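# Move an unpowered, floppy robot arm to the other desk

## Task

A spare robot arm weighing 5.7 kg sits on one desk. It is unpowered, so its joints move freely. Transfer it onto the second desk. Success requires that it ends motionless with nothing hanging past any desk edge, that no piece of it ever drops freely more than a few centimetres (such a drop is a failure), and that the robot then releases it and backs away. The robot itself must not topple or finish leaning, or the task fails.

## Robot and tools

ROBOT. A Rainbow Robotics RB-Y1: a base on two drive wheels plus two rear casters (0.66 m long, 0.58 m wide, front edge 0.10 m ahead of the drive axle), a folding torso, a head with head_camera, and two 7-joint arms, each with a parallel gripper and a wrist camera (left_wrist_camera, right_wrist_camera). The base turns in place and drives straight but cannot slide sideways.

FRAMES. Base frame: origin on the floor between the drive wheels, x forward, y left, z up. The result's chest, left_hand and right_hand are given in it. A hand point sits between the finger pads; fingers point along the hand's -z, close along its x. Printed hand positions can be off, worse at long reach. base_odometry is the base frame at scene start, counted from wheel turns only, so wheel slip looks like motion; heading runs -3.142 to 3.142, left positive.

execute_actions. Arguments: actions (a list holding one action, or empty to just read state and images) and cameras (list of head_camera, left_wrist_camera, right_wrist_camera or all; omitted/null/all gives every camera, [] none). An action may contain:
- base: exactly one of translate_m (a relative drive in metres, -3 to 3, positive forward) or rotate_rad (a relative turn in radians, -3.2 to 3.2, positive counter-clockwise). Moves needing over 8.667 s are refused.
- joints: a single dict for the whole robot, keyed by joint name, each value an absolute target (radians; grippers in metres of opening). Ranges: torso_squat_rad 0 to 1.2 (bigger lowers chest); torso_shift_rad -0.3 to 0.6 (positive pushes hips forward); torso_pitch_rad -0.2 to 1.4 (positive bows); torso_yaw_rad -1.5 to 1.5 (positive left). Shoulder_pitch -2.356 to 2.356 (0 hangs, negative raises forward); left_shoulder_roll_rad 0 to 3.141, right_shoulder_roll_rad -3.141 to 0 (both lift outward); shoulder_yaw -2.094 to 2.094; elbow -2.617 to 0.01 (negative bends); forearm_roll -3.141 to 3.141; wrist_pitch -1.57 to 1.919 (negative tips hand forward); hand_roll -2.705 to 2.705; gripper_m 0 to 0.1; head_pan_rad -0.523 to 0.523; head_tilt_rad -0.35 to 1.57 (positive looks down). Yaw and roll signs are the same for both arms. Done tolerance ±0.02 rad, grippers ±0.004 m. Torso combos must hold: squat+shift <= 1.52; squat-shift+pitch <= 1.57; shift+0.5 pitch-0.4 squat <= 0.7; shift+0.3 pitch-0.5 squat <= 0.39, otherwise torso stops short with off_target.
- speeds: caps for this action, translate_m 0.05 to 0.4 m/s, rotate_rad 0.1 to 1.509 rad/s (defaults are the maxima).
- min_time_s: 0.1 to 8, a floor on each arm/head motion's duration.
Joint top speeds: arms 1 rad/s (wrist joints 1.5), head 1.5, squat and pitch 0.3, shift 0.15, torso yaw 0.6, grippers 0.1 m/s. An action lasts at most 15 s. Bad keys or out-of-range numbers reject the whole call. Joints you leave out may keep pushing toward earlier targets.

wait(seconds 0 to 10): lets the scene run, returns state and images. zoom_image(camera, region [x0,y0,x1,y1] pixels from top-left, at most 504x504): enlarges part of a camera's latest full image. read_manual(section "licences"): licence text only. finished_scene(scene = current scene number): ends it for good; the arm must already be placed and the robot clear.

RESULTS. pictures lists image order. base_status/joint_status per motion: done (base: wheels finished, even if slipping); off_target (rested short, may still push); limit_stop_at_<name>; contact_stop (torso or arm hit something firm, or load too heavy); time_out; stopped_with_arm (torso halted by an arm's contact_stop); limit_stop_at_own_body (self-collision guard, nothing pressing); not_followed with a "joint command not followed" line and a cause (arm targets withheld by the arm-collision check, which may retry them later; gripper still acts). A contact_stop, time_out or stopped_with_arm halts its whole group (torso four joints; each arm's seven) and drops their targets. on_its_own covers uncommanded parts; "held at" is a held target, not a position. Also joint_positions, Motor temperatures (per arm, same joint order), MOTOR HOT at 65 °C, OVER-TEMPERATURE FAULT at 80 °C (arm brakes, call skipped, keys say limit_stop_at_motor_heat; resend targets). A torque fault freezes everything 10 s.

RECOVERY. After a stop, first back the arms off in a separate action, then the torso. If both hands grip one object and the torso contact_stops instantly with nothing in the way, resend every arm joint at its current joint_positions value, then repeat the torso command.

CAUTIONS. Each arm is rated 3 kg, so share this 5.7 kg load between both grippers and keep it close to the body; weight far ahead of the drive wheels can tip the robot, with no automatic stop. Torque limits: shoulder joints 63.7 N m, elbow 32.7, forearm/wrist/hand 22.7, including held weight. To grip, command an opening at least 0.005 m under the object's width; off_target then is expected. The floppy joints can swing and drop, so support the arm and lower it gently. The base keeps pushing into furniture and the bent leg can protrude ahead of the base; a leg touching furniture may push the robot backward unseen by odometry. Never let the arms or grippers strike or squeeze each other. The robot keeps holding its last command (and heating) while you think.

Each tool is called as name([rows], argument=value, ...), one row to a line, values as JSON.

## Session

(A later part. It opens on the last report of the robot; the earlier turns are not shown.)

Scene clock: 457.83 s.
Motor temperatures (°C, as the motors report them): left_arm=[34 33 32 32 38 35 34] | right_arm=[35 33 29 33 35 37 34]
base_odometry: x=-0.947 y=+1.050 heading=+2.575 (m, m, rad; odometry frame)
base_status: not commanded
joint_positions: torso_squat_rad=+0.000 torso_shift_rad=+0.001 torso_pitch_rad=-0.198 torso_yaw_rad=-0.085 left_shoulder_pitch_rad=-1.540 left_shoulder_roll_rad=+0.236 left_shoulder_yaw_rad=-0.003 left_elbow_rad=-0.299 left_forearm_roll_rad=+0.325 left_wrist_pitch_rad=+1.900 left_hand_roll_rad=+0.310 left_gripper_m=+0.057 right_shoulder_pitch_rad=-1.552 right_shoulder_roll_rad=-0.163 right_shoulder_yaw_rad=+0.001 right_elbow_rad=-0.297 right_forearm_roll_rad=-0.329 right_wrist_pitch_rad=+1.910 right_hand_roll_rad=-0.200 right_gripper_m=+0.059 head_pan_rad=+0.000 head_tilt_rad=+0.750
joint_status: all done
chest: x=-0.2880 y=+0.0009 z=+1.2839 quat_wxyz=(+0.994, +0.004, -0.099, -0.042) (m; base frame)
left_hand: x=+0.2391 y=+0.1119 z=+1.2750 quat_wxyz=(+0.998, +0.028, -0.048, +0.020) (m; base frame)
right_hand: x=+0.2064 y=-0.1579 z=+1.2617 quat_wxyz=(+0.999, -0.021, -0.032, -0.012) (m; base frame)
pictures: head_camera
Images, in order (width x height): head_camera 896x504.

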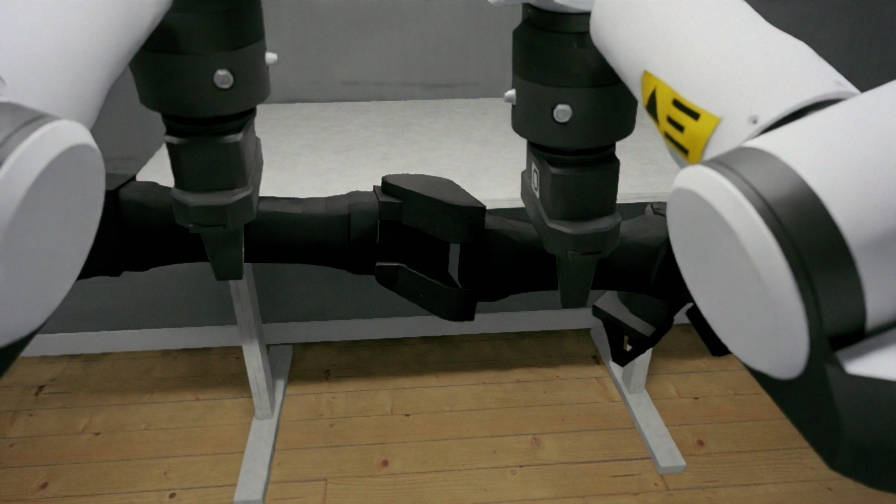

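execute_actions([
  {"base": {"translate_m": 0.5}, "speeds": {"translate_m": 0.25}, "joints": {"head_tilt_rad": 0.9}},
], cameras=["head_camera"])

Scene clock: 465.87 s.
Motor temperatures (°C, as the motors report them): left_arm=[34 33 32 32 37 35 34] | right_arm=[35 33 29 33 35 37 34]
base_odometry: x=-1.369 y=+1.318 heading=+2.576 (m, m, rad; odometry frame)
base_status: done
joint_positions: torso_squat_rad=+0.000 torso_shift_rad=+0.001 torso_pitch_rad=-0.198 torso_yaw_rad=-0.085 left_shoulder_pitch_rad=-1.541 left_shoulder_roll_rad=+0.236 left_shoulder_yaw_rad=-0.003 left_elbow_rad=-0.299 left_forearm_roll_rad=+0.325 left_wrist_pitch_rad=+1.900 left_hand_roll_rad=+0.310 left_gripper_m=+0.057 right_shoulder_pitch_rad=-1.552 right_shoulder_roll_rad=-0.163 right_shoulder_yaw_rad=+0.001 right_elbow_rad=-0.297 right_forearm_roll_rad=-0.329 right_wrist_pitch_rad=+1.910 right_hand_roll_rad=-0.200 right_gripper_m=+0.059 head_pan_rad=+0.000 head_tilt_rad=+0.900
joint_status: all done
chest: x=-0.2880 y=+0.0009 z=+1.2839 quat_wxyz=(+0.994, +0.004, -0.099, -0.042) (m; base frame)
left_hand: x=+0.2392 y=+0.1118 z=+1.2751 quat_wxyz=(+0.998, +0.028, -0.048, +0.020) (m; base frame)
right_hand: x=+0.2064 y=-0.1579 z=+1.2617 quat_wxyz=(+0.999, -0.021, -0.032, -0.012) (m; base frame)
pictures: head_camera
Images, in order (width x height): head_camera 896x504.

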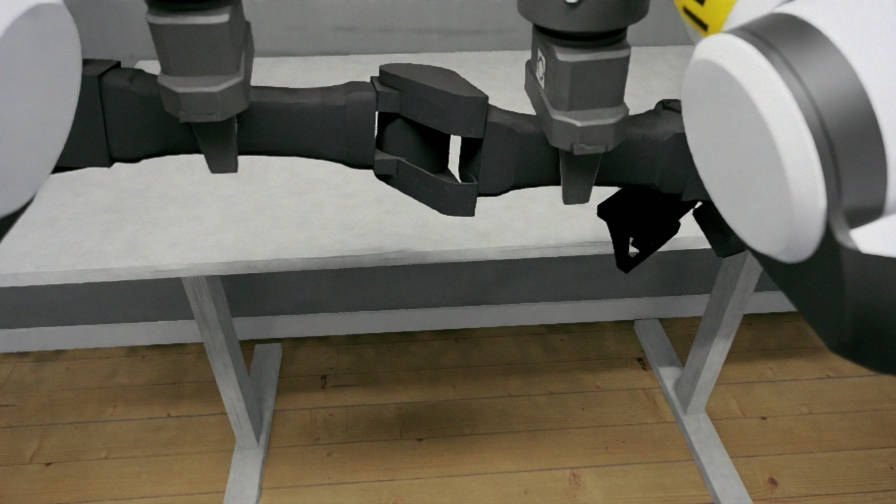

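execute_actions([
  {"base": {"translate_m": 0.17}, "speeds": {"translate_m": 0.1}},
], cameras=["head_camera"])

Scene clock: 471.67 s.
Motor temperatures (°C, as the motors report them): left_arm=[34 33 32 32 37 35 34] | right_arm=[36 33 29 33 35 37 34]
base_odometry: x=-1.513 y=+1.409 heading=+2.576 (m, m, rad; odometry frame)
base_status: done
joint_positions: torso_squat_rad=+0.000 torso_shift_rad=+0.001 torso_pitch_rad=-0.198 torso_yaw_rad=-0.085 left_shoulder_pitch_rad=-1.541 left_shoulder_roll_rad=+0.236 left_shoulder_yaw_rad=-0.003 left_elbow_rad=-0.299 left_forearm_roll_rad=+0.325 left_wrist_pitch_rad=+1.900 left_hand_roll_rad=+0.310 left_gripper_m=+0.057 right_shoulder_pitch_rad=-1.552 right_shoulder_roll_rad=-0.163 right_shoulder_yaw_rad=+0.001 right_elbow_rad=-0.297 right_forearm_roll_rad=-0.329 right_wrist_pitch_rad=+1.910 right_hand_roll_rad=-0.200 right_gripper_m=+0.059 head_pan_rad=+0.000 head_tilt_rad=+0.900
joint_status: not commanded
chest: x=-0.2879 y=+0.0009 z=+1.2839 quat_wxyz=(+0.994, +0.004, -0.099, -0.042) (m; base frame)
left_hand: x=+0.2392 y=+0.1118 z=+1.2750 quat_wxyz=(+0.998, +0.028, -0.048, +0.020) (m; base frame)
right_hand: x=+0.2064 y=-0.1579 z=+1.2617 quat_wxyz=(+0.999, -0.021, -0.032, -0.012) (m; base frame)
pictures: head_camera
Images, in order (width x height): head_camera 896x504.

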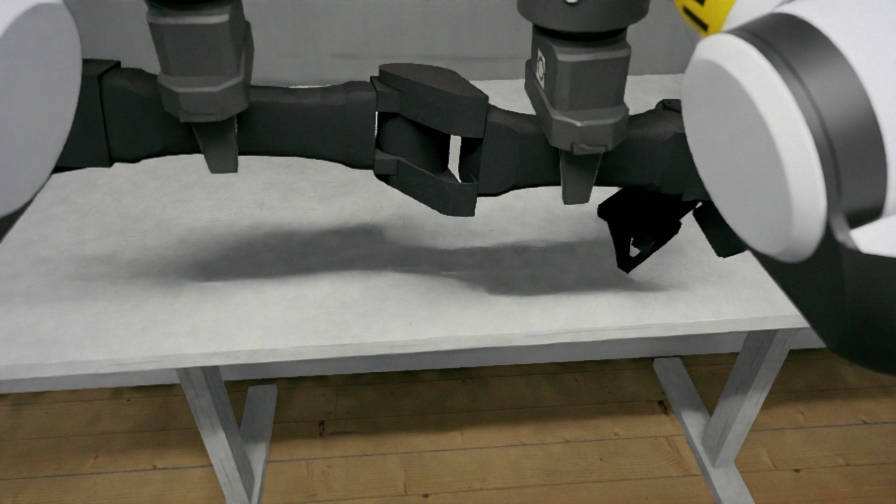

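execute_actions([
  {"base": {"translate_m": 0.22}, "speeds": {"translate_m": 0.15}, "joints": {"head_tilt_rad": 1.0}},
], cameras=["head_camera"])

execute_actions([
  {"joints": {"torso_squat_rad": 0.4}},
], cameras=["head_camera"])

execute_actions([
  {"joints": {"torso_squat_rad": 0.55}},
], cameras=["head_camera"])

Scene clock: 482.57 s.
Motor temperatures (°C, as the motors report them): left_arm=[34 33 32 32 37 35 34] | right_arm=[36 33 29 33 35 37 34]
base_odometry: x=-1.698 y=+1.527 heading=+2.577 (m, m, rad; odometry frame)
base_status: done
joint_positions: torso_squat_rad=+0.000 torso_shift_rad=+0.001 torso_pitch_rad=-0.198 torso_yaw_rad=-0.085 left_shoulder_pitch_rad=-1.541 left_shoulder_roll_rad=+0.236 left_shoulder_yaw_rad=-0.003 left_elbow_rad=-0.299 left_forearm_roll_rad=+0.325 left_wrist_pitch_rad=+1.900 left_hand_roll_rad=+0.310 left_gripper_m=+0.057 right_shoulder_pitch_rad=-1.552 right_shoulder_roll_rad=-0.163 right_shoulder_yaw_rad=+0.001 right_elbow_rad=-0.297 right_forearm_roll_rad=-0.329 right_wrist_pitch_rad=+1.910 right_hand_roll_rad=-0.200 right_gripper_m=+0.059 head_pan_rad=+0.000 head_tilt_rad=+1.000
joint_status: all done
chest: x=-0.2880 y=+0.0009 z=+1.2839 quat_wxyz=(+0.994, +0.004, -0.099, -0.042) (m; base frame)
left_hand: x=+0.2392 y=+0.1118 z=+1.2751 quat_wxyz=(+0.998, +0.028, -0.048, +0.020) (m; base frame)
right_hand: x=+0.2064 y=-0.1579 z=+1.2618 quat_wxyz=(+0.999, -0.022, -0.032, -0.012) (m; base frame)
pictures: head_camera
Images, in order (width x height): head_camera 896x504.

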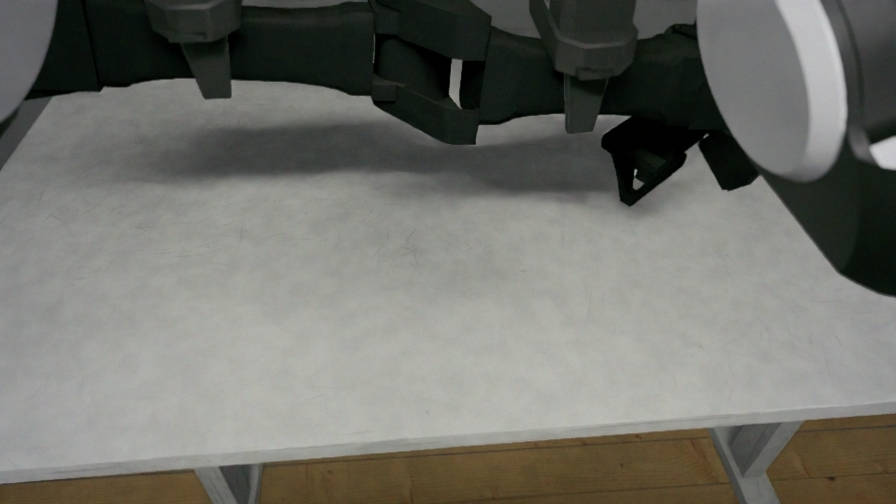

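Scene clock: 484.67 s.
Motor temperatures (°C, as the motors report them): left_arm=[34 33 32 32 37 35 34] | right_arm=[36 33 29 33 35 37 34]
base_odometry: x=-1.698 y=+1.527 heading=+2.577 (m, m, rad; odometry frame)
base_status: not commanded
joint_positions: torso_squat_rad=+0.400 torso_shift_rad=+0.001 torso_pitch_rad=-0.198 torso_yaw_rad=-0.085 left_shoulder_pitch_rad=-1.541 left_shoulder_roll_rad=+0.236 left_shoulder_yaw_rad=-0.003 left_elbow_rad=-0.299 left_forearm_roll_rad=+0.325 left_wrist_pitch_rad=+1.900 left_hand_roll_rad=+0.310 left_gripper_m=+0.057 right_shoulder_pitch_rad=-1.552 right_shoulder_roll_rad=-0.163 right_shoulder_yaw_rad=+0.001 right_elbow_rad=-0.297 right_forearm_roll_rad=-0.329 right_wrist_pitch_rad=+1.910 right_hand_roll_rad=-0.200 right_gripper_m=+0.059 head_pan_rad=+0.000 head_tilt_rad=+1.000
joint_status: all done
chest: x=-0.2882 y=+0.0008 z=+1.2287 quat_wxyz=(+0.994, +0.004, -0.099, -0.042) (m; base frame)
left_hand: x=+0.2390 y=+0.1118 z=+1.2200 quat_wxyz=(+0.998, +0.028, -0.048, +0.020) (m; base frame)
right_hand: x=+0.2062 y=-0.1579 z=+1.2067 quat_wxyz=(+0.999, -0.021, -0.032, -0.012) (m; base frame)
pictures: head_camera
Images, in order (width x height): head_camera 896x504.

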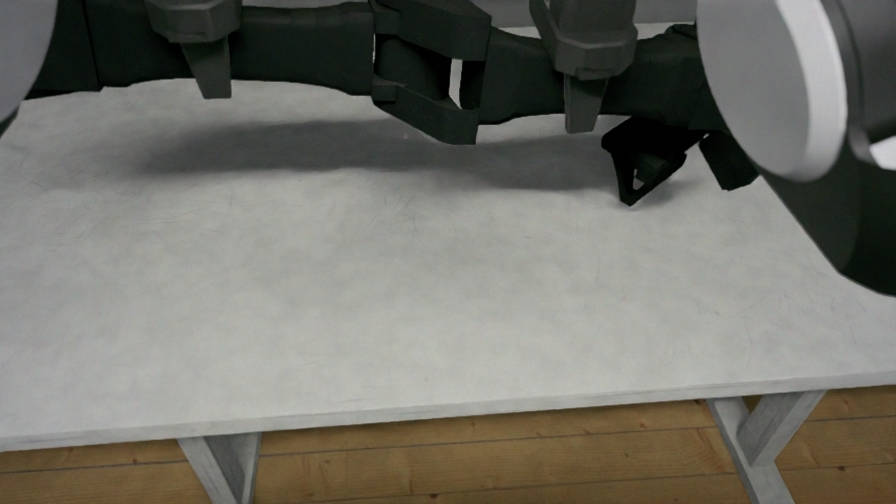

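Scene clock: 485.97 s.
Motor temperatures (°C, as the motors report them): left_arm=[34 33 32 32 37 35 34] | right_arm=[36 33 29 33 35 37 34]
base_odometry: x=-1.698 y=+1.527 heading=+2.577 (m, m, rad; odometry frame)
base_status: not commanded
joint_positions: torso_squat_rad=+0.550 torso_shift_rad=+0.001 torso_pitch_rad=-0.199 torso_yaw_rad=-0.085 left_shoulder_pitch_rad=-1.540 left_shoulder_roll_rad=+0.236 left_shoulder_yaw_rad=-0.003 left_elbow_rad=-0.298 left_forearm_roll_rad=+0.325 left_wrist_pitch_rad=+1.900 left_hand_roll_rad=+0.310 left_gripper_m=+0.056 right_shoulder_pitch_rad=-1.557 right_shoulder_roll_rad=-0.165 right_shoulder_yaw_rad=+0.001 right_elbow_rad=-0.300 right_forearm_roll_rad=-0.328 right_wrist_pitch_rad=+1.910 right_hand_roll_rad=-0.200 right_gripper_m=+0.059 head_pan_rad=+0.000 head_tilt_rad=+1.000
joint_status: all done
chest: x=-0.2888 y=+0.0009 z=+1.1806 quat_wxyz=(+0.994, +0.004, -0.099, -0.042) (m; base frame)
left_hand: x=+0.2382 y=+0.1122 z=+1.1718 quat_wxyz=(+0.998, +0.028, -0.048, +0.020) (m; base frame)
right_hand: x=+0.2066 y=-0.1581 z=+1.1628 quat_wxyz=(+0.999, -0.022, -0.037, -0.012) (m; base frame)
pictures: head_camera
Images, in order (width x height): head_camera 896x504.

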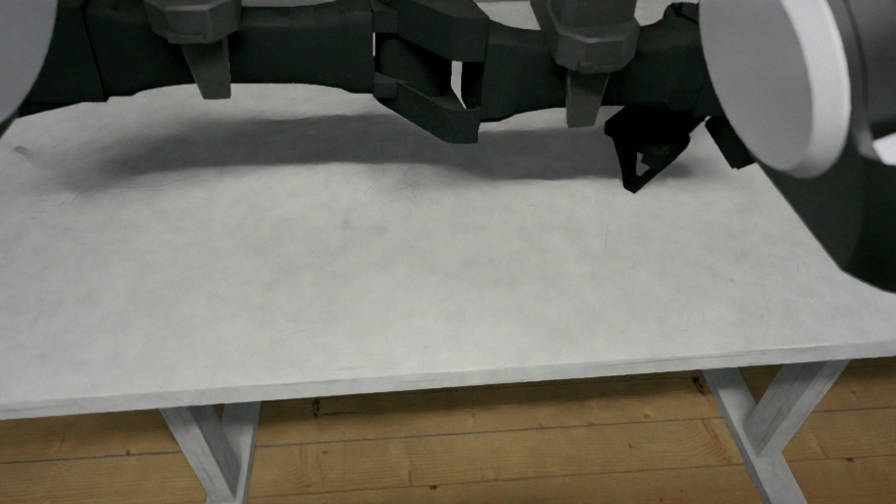

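execute_actions([
  {"base": {"translate_m": -0.05}, "speeds": {"translate_m": 0.05}},
], cameras=["head_camera"])

execute_actions([
  {"base": {"translate_m": -0.03}, "speeds": {"translate_m": 0.05}, "joints": {"torso_squat_rad": 0.62}},
], cameras=["head_camera"])

Scene clock: 494.77 s.
Motor temperatures (°C, as the motors report them): left_arm=[35 33 32 32 37 35 34] | right_arm=[35 33 29 33 35 37 34]
base_odometry: x=-1.656 y=+1.500 heading=+2.577 (m, m, rad; odometry frame)
base_status: done
joint_positions: torso_squat_rad=+0.550 torso_shift_rad=+0.001 torso_pitch_rad=-0.198 torso_yaw_rad=-0.085 left_shoulder_pitch_rad=-1.540 left_shoulder_roll_rad=+0.236 left_shoulder_yaw_rad=-0.003 left_elbow_rad=-0.298 left_forearm_roll_rad=+0.325 left_wrist_pitch_rad=+1.900 left_hand_roll_rad=+0.310 left_gripper_m=+0.056 right_shoulder_pitch_rad=-1.554 right_shoulder_roll_rad=-0.164 right_shoulder_yaw_rad=+0.001 right_elbow_rad=-0.299 right_forearm_roll_rad=-0.328 right_wrist_pitch_rad=+1.910 right_hand_roll_rad=-0.200 right_gripper_m=+0.059 head_pan_rad=+0.000 head_tilt_rad=+1.000
joint_status: not commanded
chest: x=-0.2884 y=+0.0009 z=+1.1807 quat_wxyz=(+0.994, +0.004, -0.099, -0.042) (m; base frame)
left_hand: x=+0.2385 y=+0.1121 z=+1.1716 quat_wxyz=(+0.998, +0.028, -0.048, +0.020) (m; base frame)
right_hand: x=+0.2065 y=-0.1582 z=+1.1602 quat_wxyz=(+0.999, -0.022, -0.034, -0.013) (m; base frame)
pictures: head_camera
Images, in order (width x height): head_camera 896x504.

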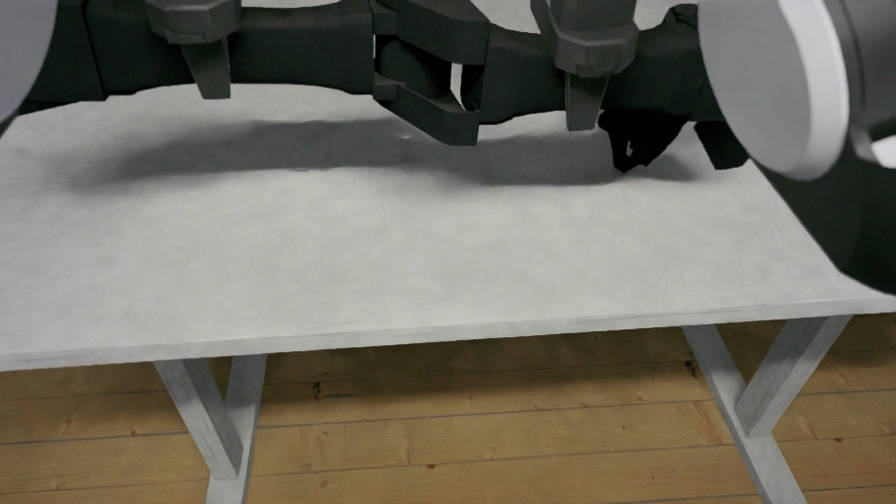

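Scene clock: 495.97 s.
Motor temperatures (°C, as the motors report them): left_arm=[35 33 32 32 37 35 34] | right_arm=[35 33 29 33 35 37 34]
base_odometry: x=-1.631 y=+1.484 heading=+2.576 (m, m, rad; odometry frame)
base_status: done
joint_positions: torso_squat_rad=+0.620 torso_shift_rad=+0.001 torso_pitch_rad=-0.198 torso_yaw_rad=-0.085 left_shoulder_pitch_rad=-1.540 left_shoulder_roll_rad=+0.236 left_shoulder_yaw_rad=-0.003 left_elbow_rad=-0.298 left_forearm_roll_rad=+0.325 left_wrist_pitch_rad=+1.900 left_hand_roll_rad=+0.310 left_gripper_m=+0.056 right_shoulder_pitch_rad=-1.554 right_shoulder_roll_rad=-0.164 right_shoulder_yaw_rad=+0.001 right_elbow_rad=-0.298 right_forearm_roll_rad=-0.328 right_wrist_pitch_rad=+1.910 right_hand_roll_rad=-0.200 right_gripper_m=+0.059 head_pan_rad=+0.000 head_tilt_rad=+1.000
joint_status: all done
chest: x=-0.2884 y=+0.0008 z=+1.1536 quat_wxyz=(+0.994, +0.004, -0.099, -0.042) (m; base frame)
left_hand: x=+0.2385 y=+0.1121 z=+1.1446 quat_wxyz=(+0.998, +0.028, -0.048, +0.020) (m; base frame)
right_hand: x=+0.2065 y=-0.1583 z=+1.1329 quat_wxyz=(+0.999, -0.022, -0.034, -0.013) (m; base frame)
pictures: head_camera
Images, in order (width x height): head_camera 896x504.

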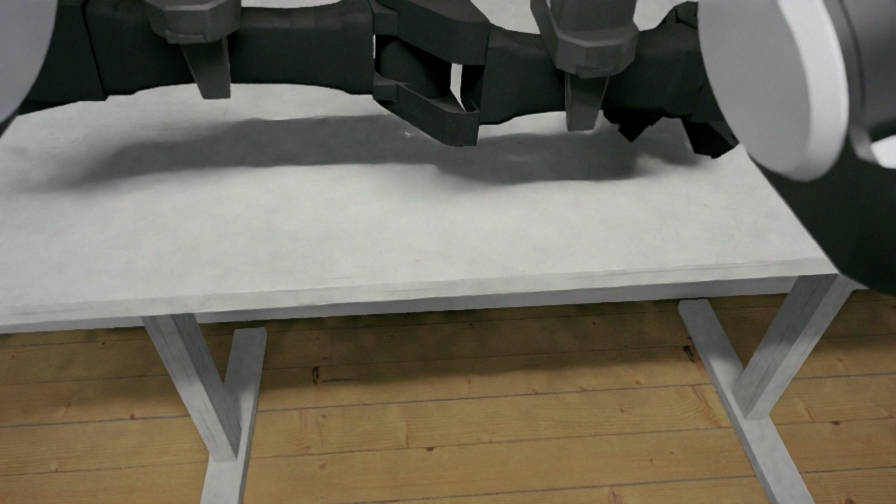

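execute_actions([
  {"joints": {"torso_squat_rad": 0.7}},
], cameras=["head_camera"])

execute_actions([
  {"base": {"translate_m": 0.05}, "speeds": {"translate_m": 0.05}, "joints": {"torso_squat_rad": 0.76}},
], cameras=["head_camera"])

Scene clock: 502.17 s.
Motor temperatures (°C, as the motors report them): left_arm=[35 33 32 32 37 35 34] | right_arm=[35 33 29 33 35 37 34]
base_odometry: x=-1.631 y=+1.484 heading=+2.576 (m, m, rad; odometry frame)
base_status: not commanded
joint_positions: torso_squat_rad=+0.700 torso_shift_rad=+0.001 torso_pitch_rad=-0.198 torso_yaw_rad=-0.085 left_shoulder_pitch_rad=-1.540 left_shoulder_roll_rad=+0.236 left_shoulder_yaw_rad=-0.003 left_elbow_rad=-0.298 left_forearm_roll_rad=+0.325 left_wrist_pitch_rad=+1.900 left_hand_roll_rad=+0.310 left_gripper_m=+0.056 right_shoulder_pitch_rad=-1.554 right_shoulder_roll_rad=-0.164 right_shoulder_yaw_rad=+0.001 right_elbow_rad=-0.298 right_forearm_roll_rad=-0.328 right_wrist_pitch_rad=+1.910 right_hand_roll_rad=-0.200 right_gripper_m=+0.059 head_pan_rad=+0.000 head_tilt_rad=+1.000
joint_status: all done
chest: x=-0.2885 y=+0.0008 z=+1.1193 quat_wxyz=(+0.994, +0.004, -0.099, -0.042) (m; base frame)
left_hand: x=+0.2384 y=+0.1121 z=+1.1103 quat_wxyz=(+0.998, +0.028, -0.048, +0.020) (m; base frame)
right_hand: x=+0.2064 y=-0.1584 z=+1.0986 quat_wxyz=(+0.999, -0.022, -0.034, -0.013) (m; base frame)
pictures: head_camera
Images, in order (width x height): head_camera 896x504.

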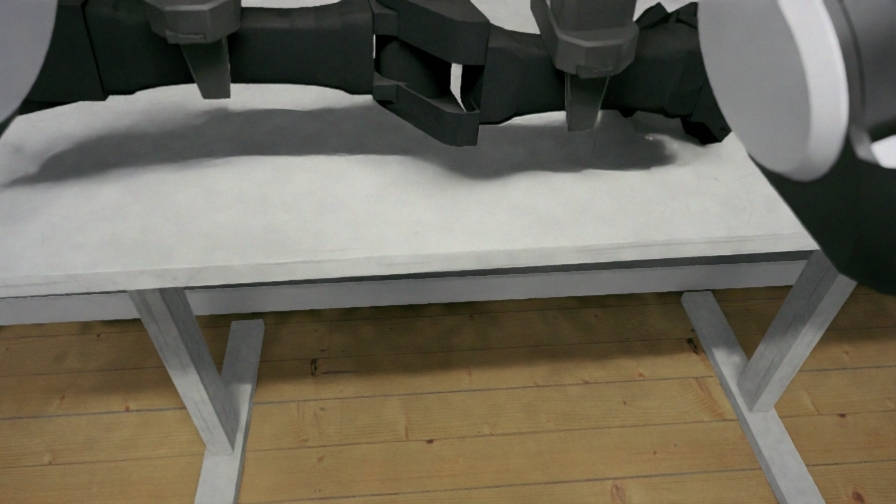

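Scene clock: 503.73 s.
Motor temperatures (°C, as the motors report them): left_arm=[35 33 32 32 37 35 34] | right_arm=[35 33 29 33 35 37 34]
base_odometry: x=-1.673 y=+1.511 heading=+2.576 (m, m, rad; odometry frame)
base_status: done
joint_positions: torso_squat_rad=+0.760 torso_shift_rad=+0.001 torso_pitch_rad=-0.198 torso_yaw_rad=-0.085 left_shoulder_pitch_rad=-1.540 left_shoulder_roll_rad=+0.236 left_shoulder_yaw_rad=-0.003 left_elbow_rad=-0.298 left_forearm_roll_rad=+0.325 left_wrist_pitch_rad=+1.900 left_hand_roll_rad=+0.310 left_gripper_m=+0.056 right_shoulder_pitch_rad=-1.555 right_shoulder_roll_rad=-0.164 right_shoulder_yaw_rad=+0.001 right_elbow_rad=-0.299 right_forearm_roll_rad=-0.328 right_wrist_pitch_rad=+1.910 right_hand_roll_rad=-0.200 right_gripper_m=+0.059 head_pan_rad=+0.000 head_tilt_rad=+1.000
joint_status: all done
chest: x=-0.2885 y=+0.0008 z=+1.0913 quat_wxyz=(+0.994, +0.004, -0.099, -0.042) (m; base frame)
left_hand: x=+0.2385 y=+0.1121 z=+1.0823 quat_wxyz=(+0.998, +0.028, -0.048, +0.020) (m; base frame)
right_hand: x=+0.2065 y=-0.1584 z=+1.0711 quat_wxyz=(+0.999, -0.022, -0.034, -0.013) (m; base frame)
pictures: head_camera
Images, in order (width x height): head_camera 896x504.

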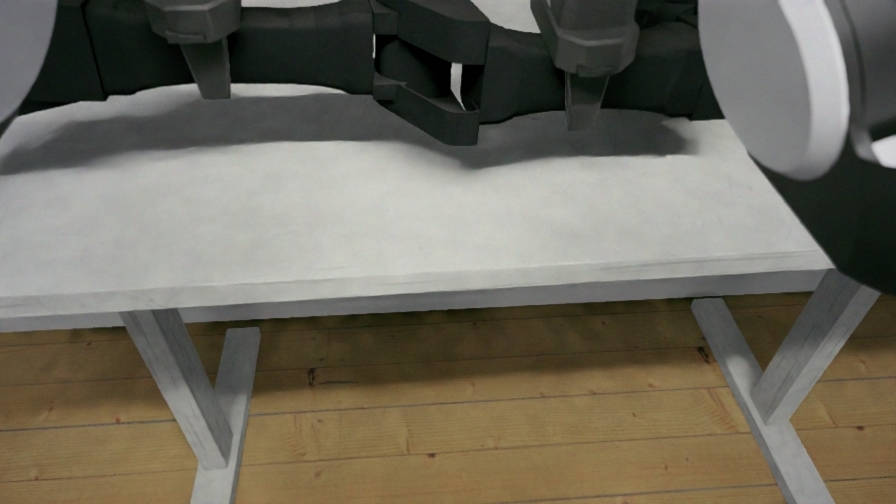

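execute_actions([
  {"joints": {"torso_squat_rad": 0.8}},
], cameras=["head_camera"])

execute_actions([
  {"joints": {"torso_squat_rad": 0.83}},
], cameras=["head_camera"])

Scene clock: 509.20 s.
Motor temperatures (°C, as the motors report them): left_arm=[35 33 32 32 37 35 34] | right_arm=[35 33 29 32 35 37 34]
base_odometry: x=-1.673 y=+1.511 heading=+2.576 (m, m, rad; odometry frame)
base_status: not commanded
joint_positions: torso_squat_rad=+0.800 torso_shift_rad=+0.001 torso_pitch_rad=-0.199 torso_yaw_rad=-0.085 left_shoulder_pitch_rad=-1.540 left_shoulder_roll_rad=+0.236 left_shoulder_yaw_rad=-0.003 left_elbow_rad=-0.298 left_forearm_roll_rad=+0.325 left_wrist_pitch_rad=+1.900 left_hand_roll_rad=+0.310 left_gripper_m=+0.056 right_shoulder_pitch_rad=-1.555 right_shoulder_roll_rad=-0.164 right_shoulder_yaw_rad=+0.001 right_elbow_rad=-0.299 right_forearm_roll_rad=-0.328 right_wrist_pitch_rad=+1.910 right_hand_roll_rad=-0.200 right_gripper_m=+0.059 head_pan_rad=+0.000 head_tilt_rad=+1.000
joint_status: all done
chest: x=-0.2886 y=+0.0008 z=+1.0716 quat_wxyz=(+0.994, +0.004, -0.099, -0.042) (m; base frame)
left_hand: x=+0.2384 y=+0.1121 z=+1.0627 quat_wxyz=(+0.998, +0.028, -0.048, +0.020) (m; base frame)
right_hand: x=+0.2064 y=-0.1584 z=+1.0515 quat_wxyz=(+0.999, -0.022, -0.035, -0.013) (m; base frame)
pictures: head_camera
Images, in order (width x height): head_camera 896x504.

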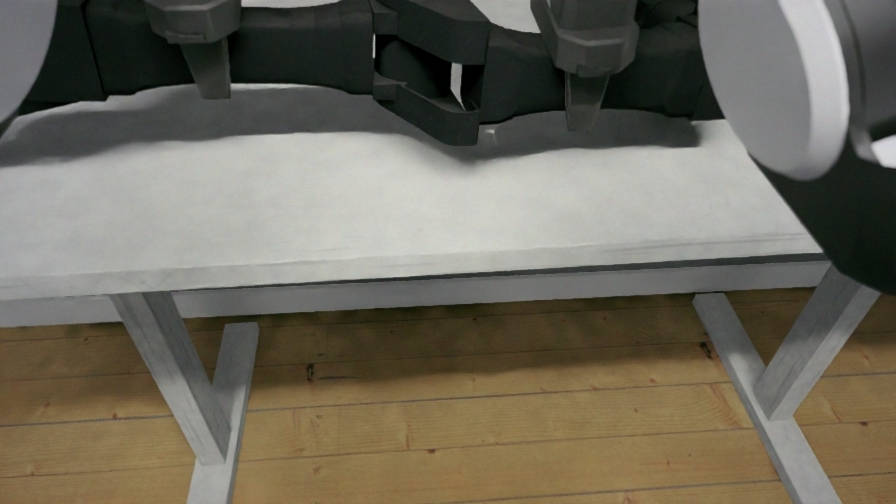

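Scene clock: 509.93 s.
Motor temperatures (°C, as the motors report them): left_arm=[35 33 32 32 37 35 34] | right_arm=[35 33 29 32 35 37 34]
base_odometry: x=-1.673 y=+1.511 heading=+2.576 (m, m, rad; odometry frame)
base_status: not commanded
joint_positions: torso_squat_rad=+0.830 torso_shift_rad=+0.001 torso_pitch_rad=-0.199 torso_yaw_rad=-0.085 left_shoulder_pitch_rad=-1.540 left_shoulder_roll_rad=+0.236 left_shoulder_yaw_rad=-0.003 left_elbow_rad=-0.298 left_forearm_roll_rad=+0.325 left_wrist_pitch_rad=+1.900 left_hand_roll_rad=+0.310 left_gripper_m=+0.056 right_shoulder_pitch_rad=-1.555 right_shoulder_roll_rad=-0.164 right_shoulder_yaw_rad=+0.001 right_elbow_rad=-0.299 right_forearm_roll_rad=-0.328 right_wrist_pitch_rad=+1.910 right_hand_roll_rad=-0.200 right_gripper_m=+0.059 head_pan_rad=+0.000 head_tilt_rad=+1.000
joint_status: all done
chest: x=-0.2886 y=+0.0008 z=+1.0563 quat_wxyz=(+0.994, +0.004, -0.099, -0.042) (m; base frame)
left_hand: x=+0.2383 y=+0.1121 z=+1.0474 quat_wxyz=(+0.998, +0.028, -0.048, +0.020) (m; base frame)
right_hand: x=+0.2063 y=-0.1584 z=+1.0363 quat_wxyz=(+0.999, -0.022, -0.035, -0.013) (m; base frame)
pictures: head_camera
Images, in order (width x height): head_camera 896x504.

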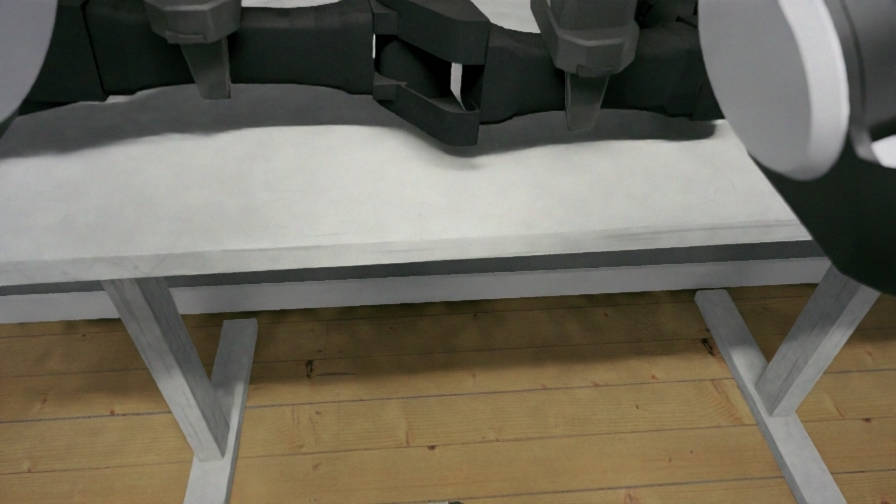

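execute_actions([
  {"base": {"translate_m": 0.07}, "speeds": {"translate_m": 0.06}},
], cameras=[])

execute_actions([
  {"joints": {"torso_squat_rad": 0.86}},
], cameras=["head_camera"])

Scene clock: 515.63 s.
Motor temperatures (°C, as the motors report them): left_arm=[35 33 32 32 37 35 34] | right_arm=[35 33 29 32 35 37 34]
base_odometry: x=-1.732 y=+1.548 heading=+2.577 (m, m, rad; odometry frame)
base_status: done
joint_positions: torso_squat_rad=+0.830 torso_shift_rad=+0.001 torso_pitch_rad=-0.198 torso_yaw_rad=-0.085 left_shoulder_pitch_rad=-1.540 left_shoulder_roll_rad=+0.236 left_shoulder_yaw_rad=-0.003 left_elbow_rad=-0.298 left_forearm_roll_rad=+0.325 left_wrist_pitch_rad=+1.900 left_hand_roll_rad=+0.310 left_gripper_m=+0.056 right_shoulder_pitch_rad=-1.555 right_shoulder_roll_rad=-0.164 right_shoulder_yaw_rad=+0.001 right_elbow_rad=-0.299 right_forearm_roll_rad=-0.328 right_wrist_pitch_rad=+1.910 right_hand_roll_rad=-0.200 right_gripper_m=+0.059 head_pan_rad=+0.000 head_tilt_rad=+1.000
joint_status: not commanded
chest: x=-0.2885 y=+0.0008 z=+1.0563 quat_wxyz=(+0.994, +0.004, -0.099, -0.042) (m; base frame)
left_hand: x=+0.2385 y=+0.1121 z=+1.0473 quat_wxyz=(+0.998, +0.028, -0.048, +0.020) (m; base frame)
right_hand: x=+0.2065 y=-0.1584 z=+1.0361 quat_wxyz=(+0.999, -0.022, -0.034, -0.013) (m; base frame)
pictures: none
No camera images: the call's "cameras" was empty. Leave "cameras" out to get every camera's image.

Scene clock: 516.37 s.
Motor temperatures (°C, as the motors report them): left_arm=[35 33 32 32 37 35 34] | right_arm=[35 33 29 32 35 37 34]
base_odometry: x=-1.732 y=+1.548 heading=+2.577 (m, m, rad; odometry frame)
base_status: not commanded
joint_positions: torso_squat_rad=+0.860 torso_shift_rad=+0.001 torso_pitch_rad=-0.199 torso_yaw_rad=-0.085 left_shoulder_pitch_rad=-1.541 left_shoulder_roll_rad=+0.236 left_shoulder_yaw_rad=-0.003 left_elbow_rad=-0.299 left_forearm_roll_rad=+0.325 left_wrist_pitch_rad=+1.900 left_hand_roll_rad=+0.310 left_gripper_m=+0.056 right_shoulder_pitch_rad=-1.554 right_shoulder_roll_rad=-0.164 right_shoulder_yaw_rad=+0.001 right_elbow_rad=-0.298 right_forearm_roll_rad=-0.328 right_wrist_pitch_rad=+1.910 right_hand_roll_rad=-0.200 right_gripper_m=+0.059 head_pan_rad=+0.000 head_tilt_rad=+1.000
joint_status: all done
chest: x=-0.2887 y=+0.0007 z=+1.0406 quat_wxyz=(+0.994, +0.004, -0.099, -0.042) (m; base frame)
left_hand: x=+0.2383 y=+0.1119 z=+1.0322 quat_wxyz=(+0.998, +0.028, -0.048, +0.020) (m; base frame)
right_hand: x=+0.2062 y=-0.1584 z=+1.0202 quat_wxyz=(+0.999, -0.022, -0.034, -0.013) (m; base frame)
pictures: head_camera
Images, in order (width x height): head_camera 896x504.

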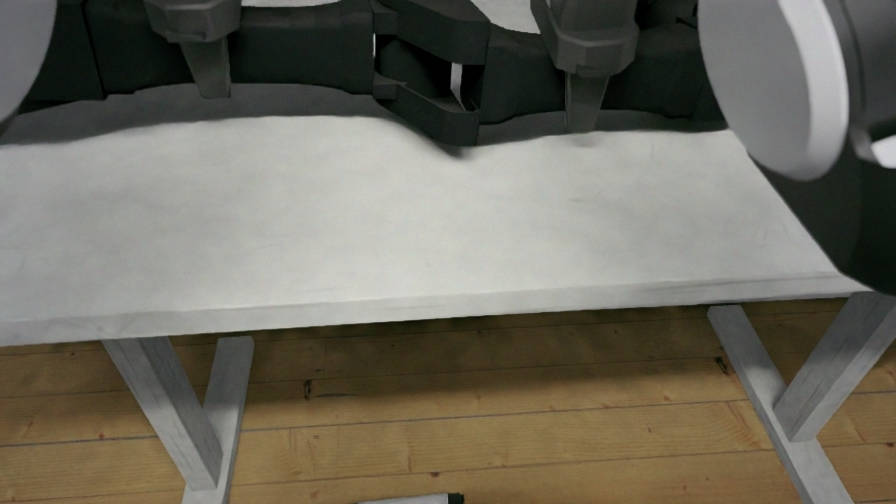

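execute_actions([
  {"joints": {"torso_squat_rad": 0.885}},
], cameras=["head_camera"])

Scene clock: 519.60 s.
Motor temperatures (°C, as the motors report them): left_arm=[35 33 32 32 37 35 34] | right_arm=[35 33 29 32 35 37 34]
base_odometry: x=-1.732 y=+1.548 heading=+2.577 (m, m, rad; odometry frame)
base_status: not commanded
joint_positions: torso_squat_rad=+0.878 torso_shift_rad=+0.000 torso_pitch_rad=-0.201 torso_yaw_rad=-0.085 left_shoulder_pitch_rad=-1.548 left_shoulder_roll_rad=+0.239 left_shoulder_yaw_rad=-0.003 left_elbow_rad=-0.303 left_forearm_roll_rad=+0.325 left_wrist_pitch_rad=+1.899 left_hand_roll_rad=+0.310 left_gripper_m=+0.056 right_shoulder_pitch_rad=-1.558 right_shoulder_roll_rad=-0.166 right_shoulder_yaw_rad=+0.001 right_elbow_rad=-0.301 right_forearm_roll_rad=-0.328 right_wrist_pitch_rad=+1.910 right_hand_roll_rad=-0.200 right_gripper_m=+0.058 head_pan_rad=+0.000 head_tilt_rad=+1.000
joint_status: torso_squat_rad contact_stop (moved +0.018 of +0.025)
chest: x=-0.2899 y=+0.0007 z=+1.0308 quat_wxyz=(+0.994, +0.004, -0.100, -0.042) (m; base frame)
left_hand: x=+0.2385 y=+0.1114 z=+1.0289 quat_wxyz=(+0.998, +0.027, -0.056, +0.020) (m; base frame)
right_hand: x=+0.2058 y=-0.1585 z=+1.0144 quat_wxyz=(+0.999, -0.022, -0.039, -0.013) (m; base frame)
pictures: head_camera
Images, in order (width x height): head_camera 896x504.

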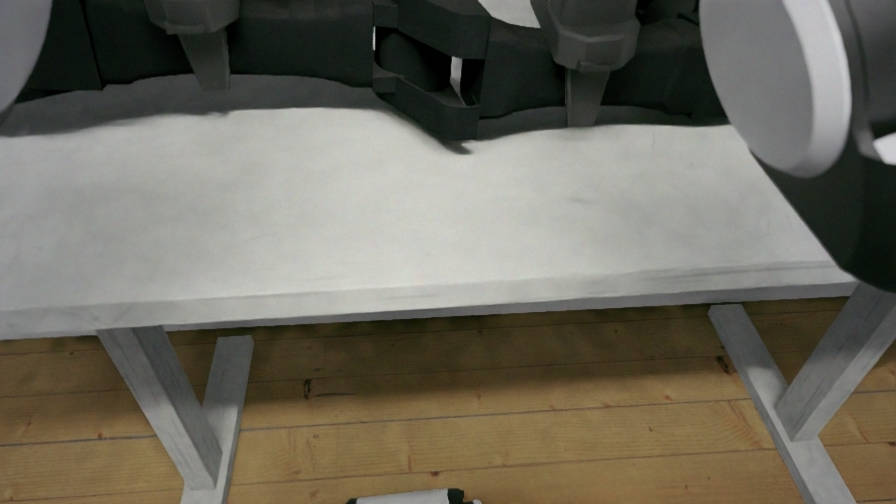

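It's down. Release and lift away.

execute_actions([
  {"joints": {"left_gripper_m": 0.1, "right_gripper_m": 0.1}},
], cameras=["head_camera"])

execute_actions([
  {"joints": {"torso_squat_rad": 0.55}},
], cameras=[])

execute_actions([
  {"base": {"translate_m": -0.8}, "joints": {"head_tilt_rad": 0.6}},
], cameras=[])

execute_actions([
  {"joints": {"torso_pitch_rad": 0.0, "torso_yaw_rad": 0, "torso_squat_rad": 0.35, "head_tilt_rad": 0.4, "left_shoulder_pitch_rad": 0, "left_shoulder_roll_rad": 0.1, "left_elbow_rad": -0.2, "left_forearm_roll_rad": 0, "left_wrist_pitch_rad": 0, "left_hand_roll_rad": 0, "right_shoulder_pitch_rad": 0, "right_shoulder_roll_rad": -0.1, "right_elbow_rad": -0.2, "right_forearm_roll_rad": 0, "right_wrist_pitch_rad": 0, "right_hand_roll_rad": 0}},
], cameras=["head_camera"])

Scene clock: 530.80 s.
Motor temperatures (°C, as the motors report them): left_arm=[34 33 32 32 37 35 34] | right_arm=[34 33 29 32 35 37 34]
base_odometry: x=-1.732 y=+1.548 heading=+2.577 (m, m, rad; odometry frame)
base_status: not commanded
joint_positions: torso_squat_rad=+0.878 torso_shift_rad=+0.000 torso_pitch_rad=-0.200 torso_yaw_rad=-0.085 left_shoulder_pitch_rad=-1.544 left_shoulder_roll_rad=+0.239 left_shoulder_yaw_rad=-0.003 left_elbow_rad=-0.300 left_forearm_roll_rad=+0.325 left_wrist_pitch_rad=+1.900 left_hand_roll_rad=+0.310 left_gripper_m=+0.099 right_shoulder_pitch_rad=-1.557 right_shoulder_roll_rad=-0.166 right_shoulder_yaw_rad=+0.001 right_elbow_rad=-0.300 right_forearm_roll_rad=-0.328 right_wrist_pitch_rad=+1.910 right_hand_roll_rad=-0.200 right_gripper_m=+0.100 head_pan_rad=+0.000 head_tilt_rad=+1.000
joint_status: all done
chest: x=-0.2894 y=+0.0007 z=+1.0309 quat_wxyz=(+0.994, +0.004, -0.100, -0.042) (m; base frame)
left_hand: x=+0.2383 y=+0.1122 z=+1.0254 quat_wxyz=(+0.998, +0.028, -0.052, +0.020) (m; base frame)
right_hand: x=+0.2060 y=-0.1587 z=+1.0134 quat_wxyz=(+0.999, -0.022, -0.037, -0.013) (m; base frame)
pictures: head_camera
Images, in order (width x height): head_camera 896x504.

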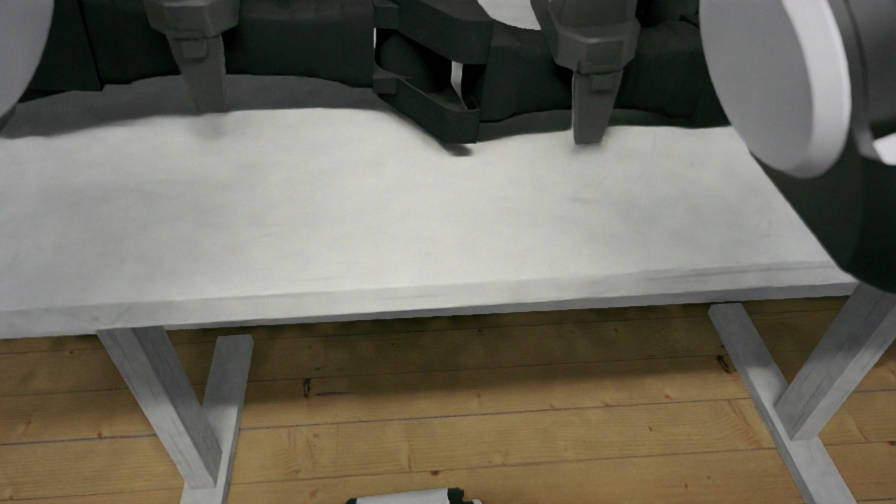

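Scene clock: 532.67 s.
Motor temperatures (°C, as the motors report them): left_arm=[34 33 32 32 37 35 34] | right_arm=[34 33 29 32 35 37 34]
base_odometry: x=-1.732 y=+1.548 heading=+2.577 (m, m, rad; odometry frame)
base_status: not commanded
joint_positions: torso_squat_rad=+0.550 torso_shift_rad=+0.000 torso_pitch_rad=-0.200 torso_yaw_rad=-0.085 left_shoulder_pitch_rad=-1.543 left_shoulder_roll_rad=+0.239 left_shoulder_yaw_rad=-0.003 left_elbow_rad=-0.300 left_forearm_roll_rad=+0.325 left_wrist_pitch_rad=+1.900 left_hand_roll_rad=+0.310 left_gripper_m=+0.099 right_shoulder_pitch_rad=-1.557 right_shoulder_roll_rad=-0.166 right_shoulder_yaw_rad=+0.001 right_elbow_rad=-0.300 right_forearm_roll_rad=-0.328 right_wrist_pitch_rad=+1.910 right_hand_roll_rad=-0.200 right_gripper_m=+0.100 head_pan_rad=+0.000 head_tilt_rad=+1.000
joint_status: all done
chest: x=-0.2893 y=+0.0008 z=+1.1805 quat_wxyz=(+0.994, +0.004, -0.100, -0.042) (m; base frame)
left_hand: x=+0.2384 y=+0.1124 z=+1.1747 quat_wxyz=(+0.998, +0.028, -0.051, +0.020) (m; base frame)
right_hand: x=+0.2062 y=-0.1586 z=+1.1627 quat_wxyz=(+0.999, -0.022, -0.037, -0.013) (m; base frame)
pictures: none
No camera images: the call's "cameras" was empty. Leave "cameras" out to get every camera's image.

Scene clock: 536.27 s.
Motor temperatures (°C, as the motors report them): left_arm=[34 32 32 32 36 35 34] | right_arm=[34 33 29 32 34 37 34]
base_odometry: x=-1.056 y=+1.120 heading=+2.578 (m, m, rad; odometry frame)
base_status: done
joint_positions: torso_squat_rad=+0.550 torso_shift_rad=+0.000 torso_pitch_rad=-0.200 torso_yaw_rad=-0.085 left_shoulder_pitch_rad=-1.543 left_shoulder_roll_rad=+0.238 left_shoulder_yaw_rad=-0.003 left_elbow_rad=-0.300 left_forearm_roll_rad=+0.325 left_wrist_pitch_rad=+1.900 left_hand_roll_rad=+0.310 left_gripper_m=+0.099 right_shoulder_pitch_rad=-1.557 right_shoulder_roll_rad=-0.166 right_shoulder_yaw_rad=+0.001 right_elbow_rad=-0.300 right_forearm_roll_rad=-0.328 right_wrist_pitch_rad=+1.910 right_hand_roll_rad=-0.200 right_gripper_m=+0.100 head_pan_rad=+0.000 head_tilt_rad=+0.600
joint_status: all done
chest: x=-0.2893 y=+0.0008 z=+1.1805 quat_wxyz=(+0.994, +0.004, -0.100, -0.042) (m; base frame)
left_hand: x=+0.2383 y=+0.1124 z=+1.1747 quat_wxyz=(+0.998, +0.028, -0.051, +0.020) (m; base frame)
right_hand: x=+0.2061 y=-0.1586 z=+1.1627 quat_wxyz=(+0.999, -0.022, -0.037, -0.013) (m; base frame)
pictures: none
No camera images: the call's "cameras" was empty. Leave "cameras" out to get every camera's image.

Scene clock: 538.70 s.
Motor temperatures (°C, as the motors report them): left_arm=[34 32 32 32 36 35 34] | right_arm=[34 33 29 32 34 37 34]
base_odometry: x=-1.056 y=+1.120 heading=+2.578 (m, m, rad; odometry frame)
base_status: not commanded
joint_positions: torso_squat_rad=+0.350 torso_shift_rad=+0.000 torso_pitch_rad=+0.000 torso_yaw_rad=+0.000 left_shoulder_pitch_rad=+0.000 left_shoulder_roll_rad=+0.100 left_shoulder_yaw_rad=-0.003 left_elbow_rad=-0.200 left_forearm_roll_rad=+0.000 left_wrist_pitch_rad=+0.000 left_hand_roll_rad=+0.000 left_gripper_m=+0.099 right_shoulder_pitch_rad=+0.000 right_shoulder_roll_rad=-0.100 right_shoulder_yaw_rad=+0.001 right_elbow_rad=-0.200 right_forearm_roll_rad=+0.000 right_wrist_pitch_rad=+0.000 right_hand_roll_rad=+0.000 right_gripper_m=+0.100 head_pan_rad=+0.000 head_tilt_rad=+0.400
joint_status: all done
chest: x=-0.2279 y=+0.0009 z=+1.2475 quat_wxyz=(+1.000, -0.001, +0.000, +0.000) (m; base frame)
left_hand: x=-0.1308 y=+0.2959 z=+0.5719 quat_wxyz=(+0.994, +0.049, -0.099, -0.006) (m; base frame)
right_hand: x=-0.1309 y=-0.2956 z=+0.5726 quat_wxyz=(+0.994, -0.050, -0.099, +0.005) (m; base frame)
pictures: head_camera
Images, in order (width x height): head_camera 896x504.

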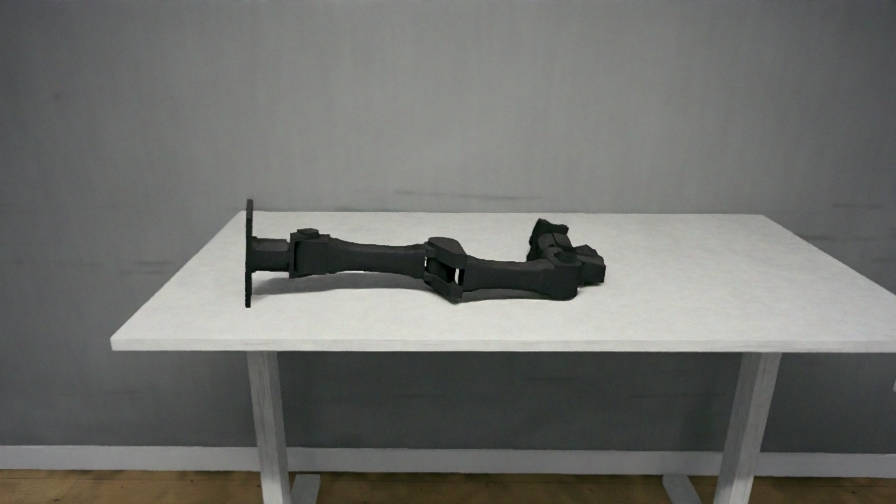

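The arm is lying fully on the desk.

finished_scene(scene=1)

The scene is finished: the task was done.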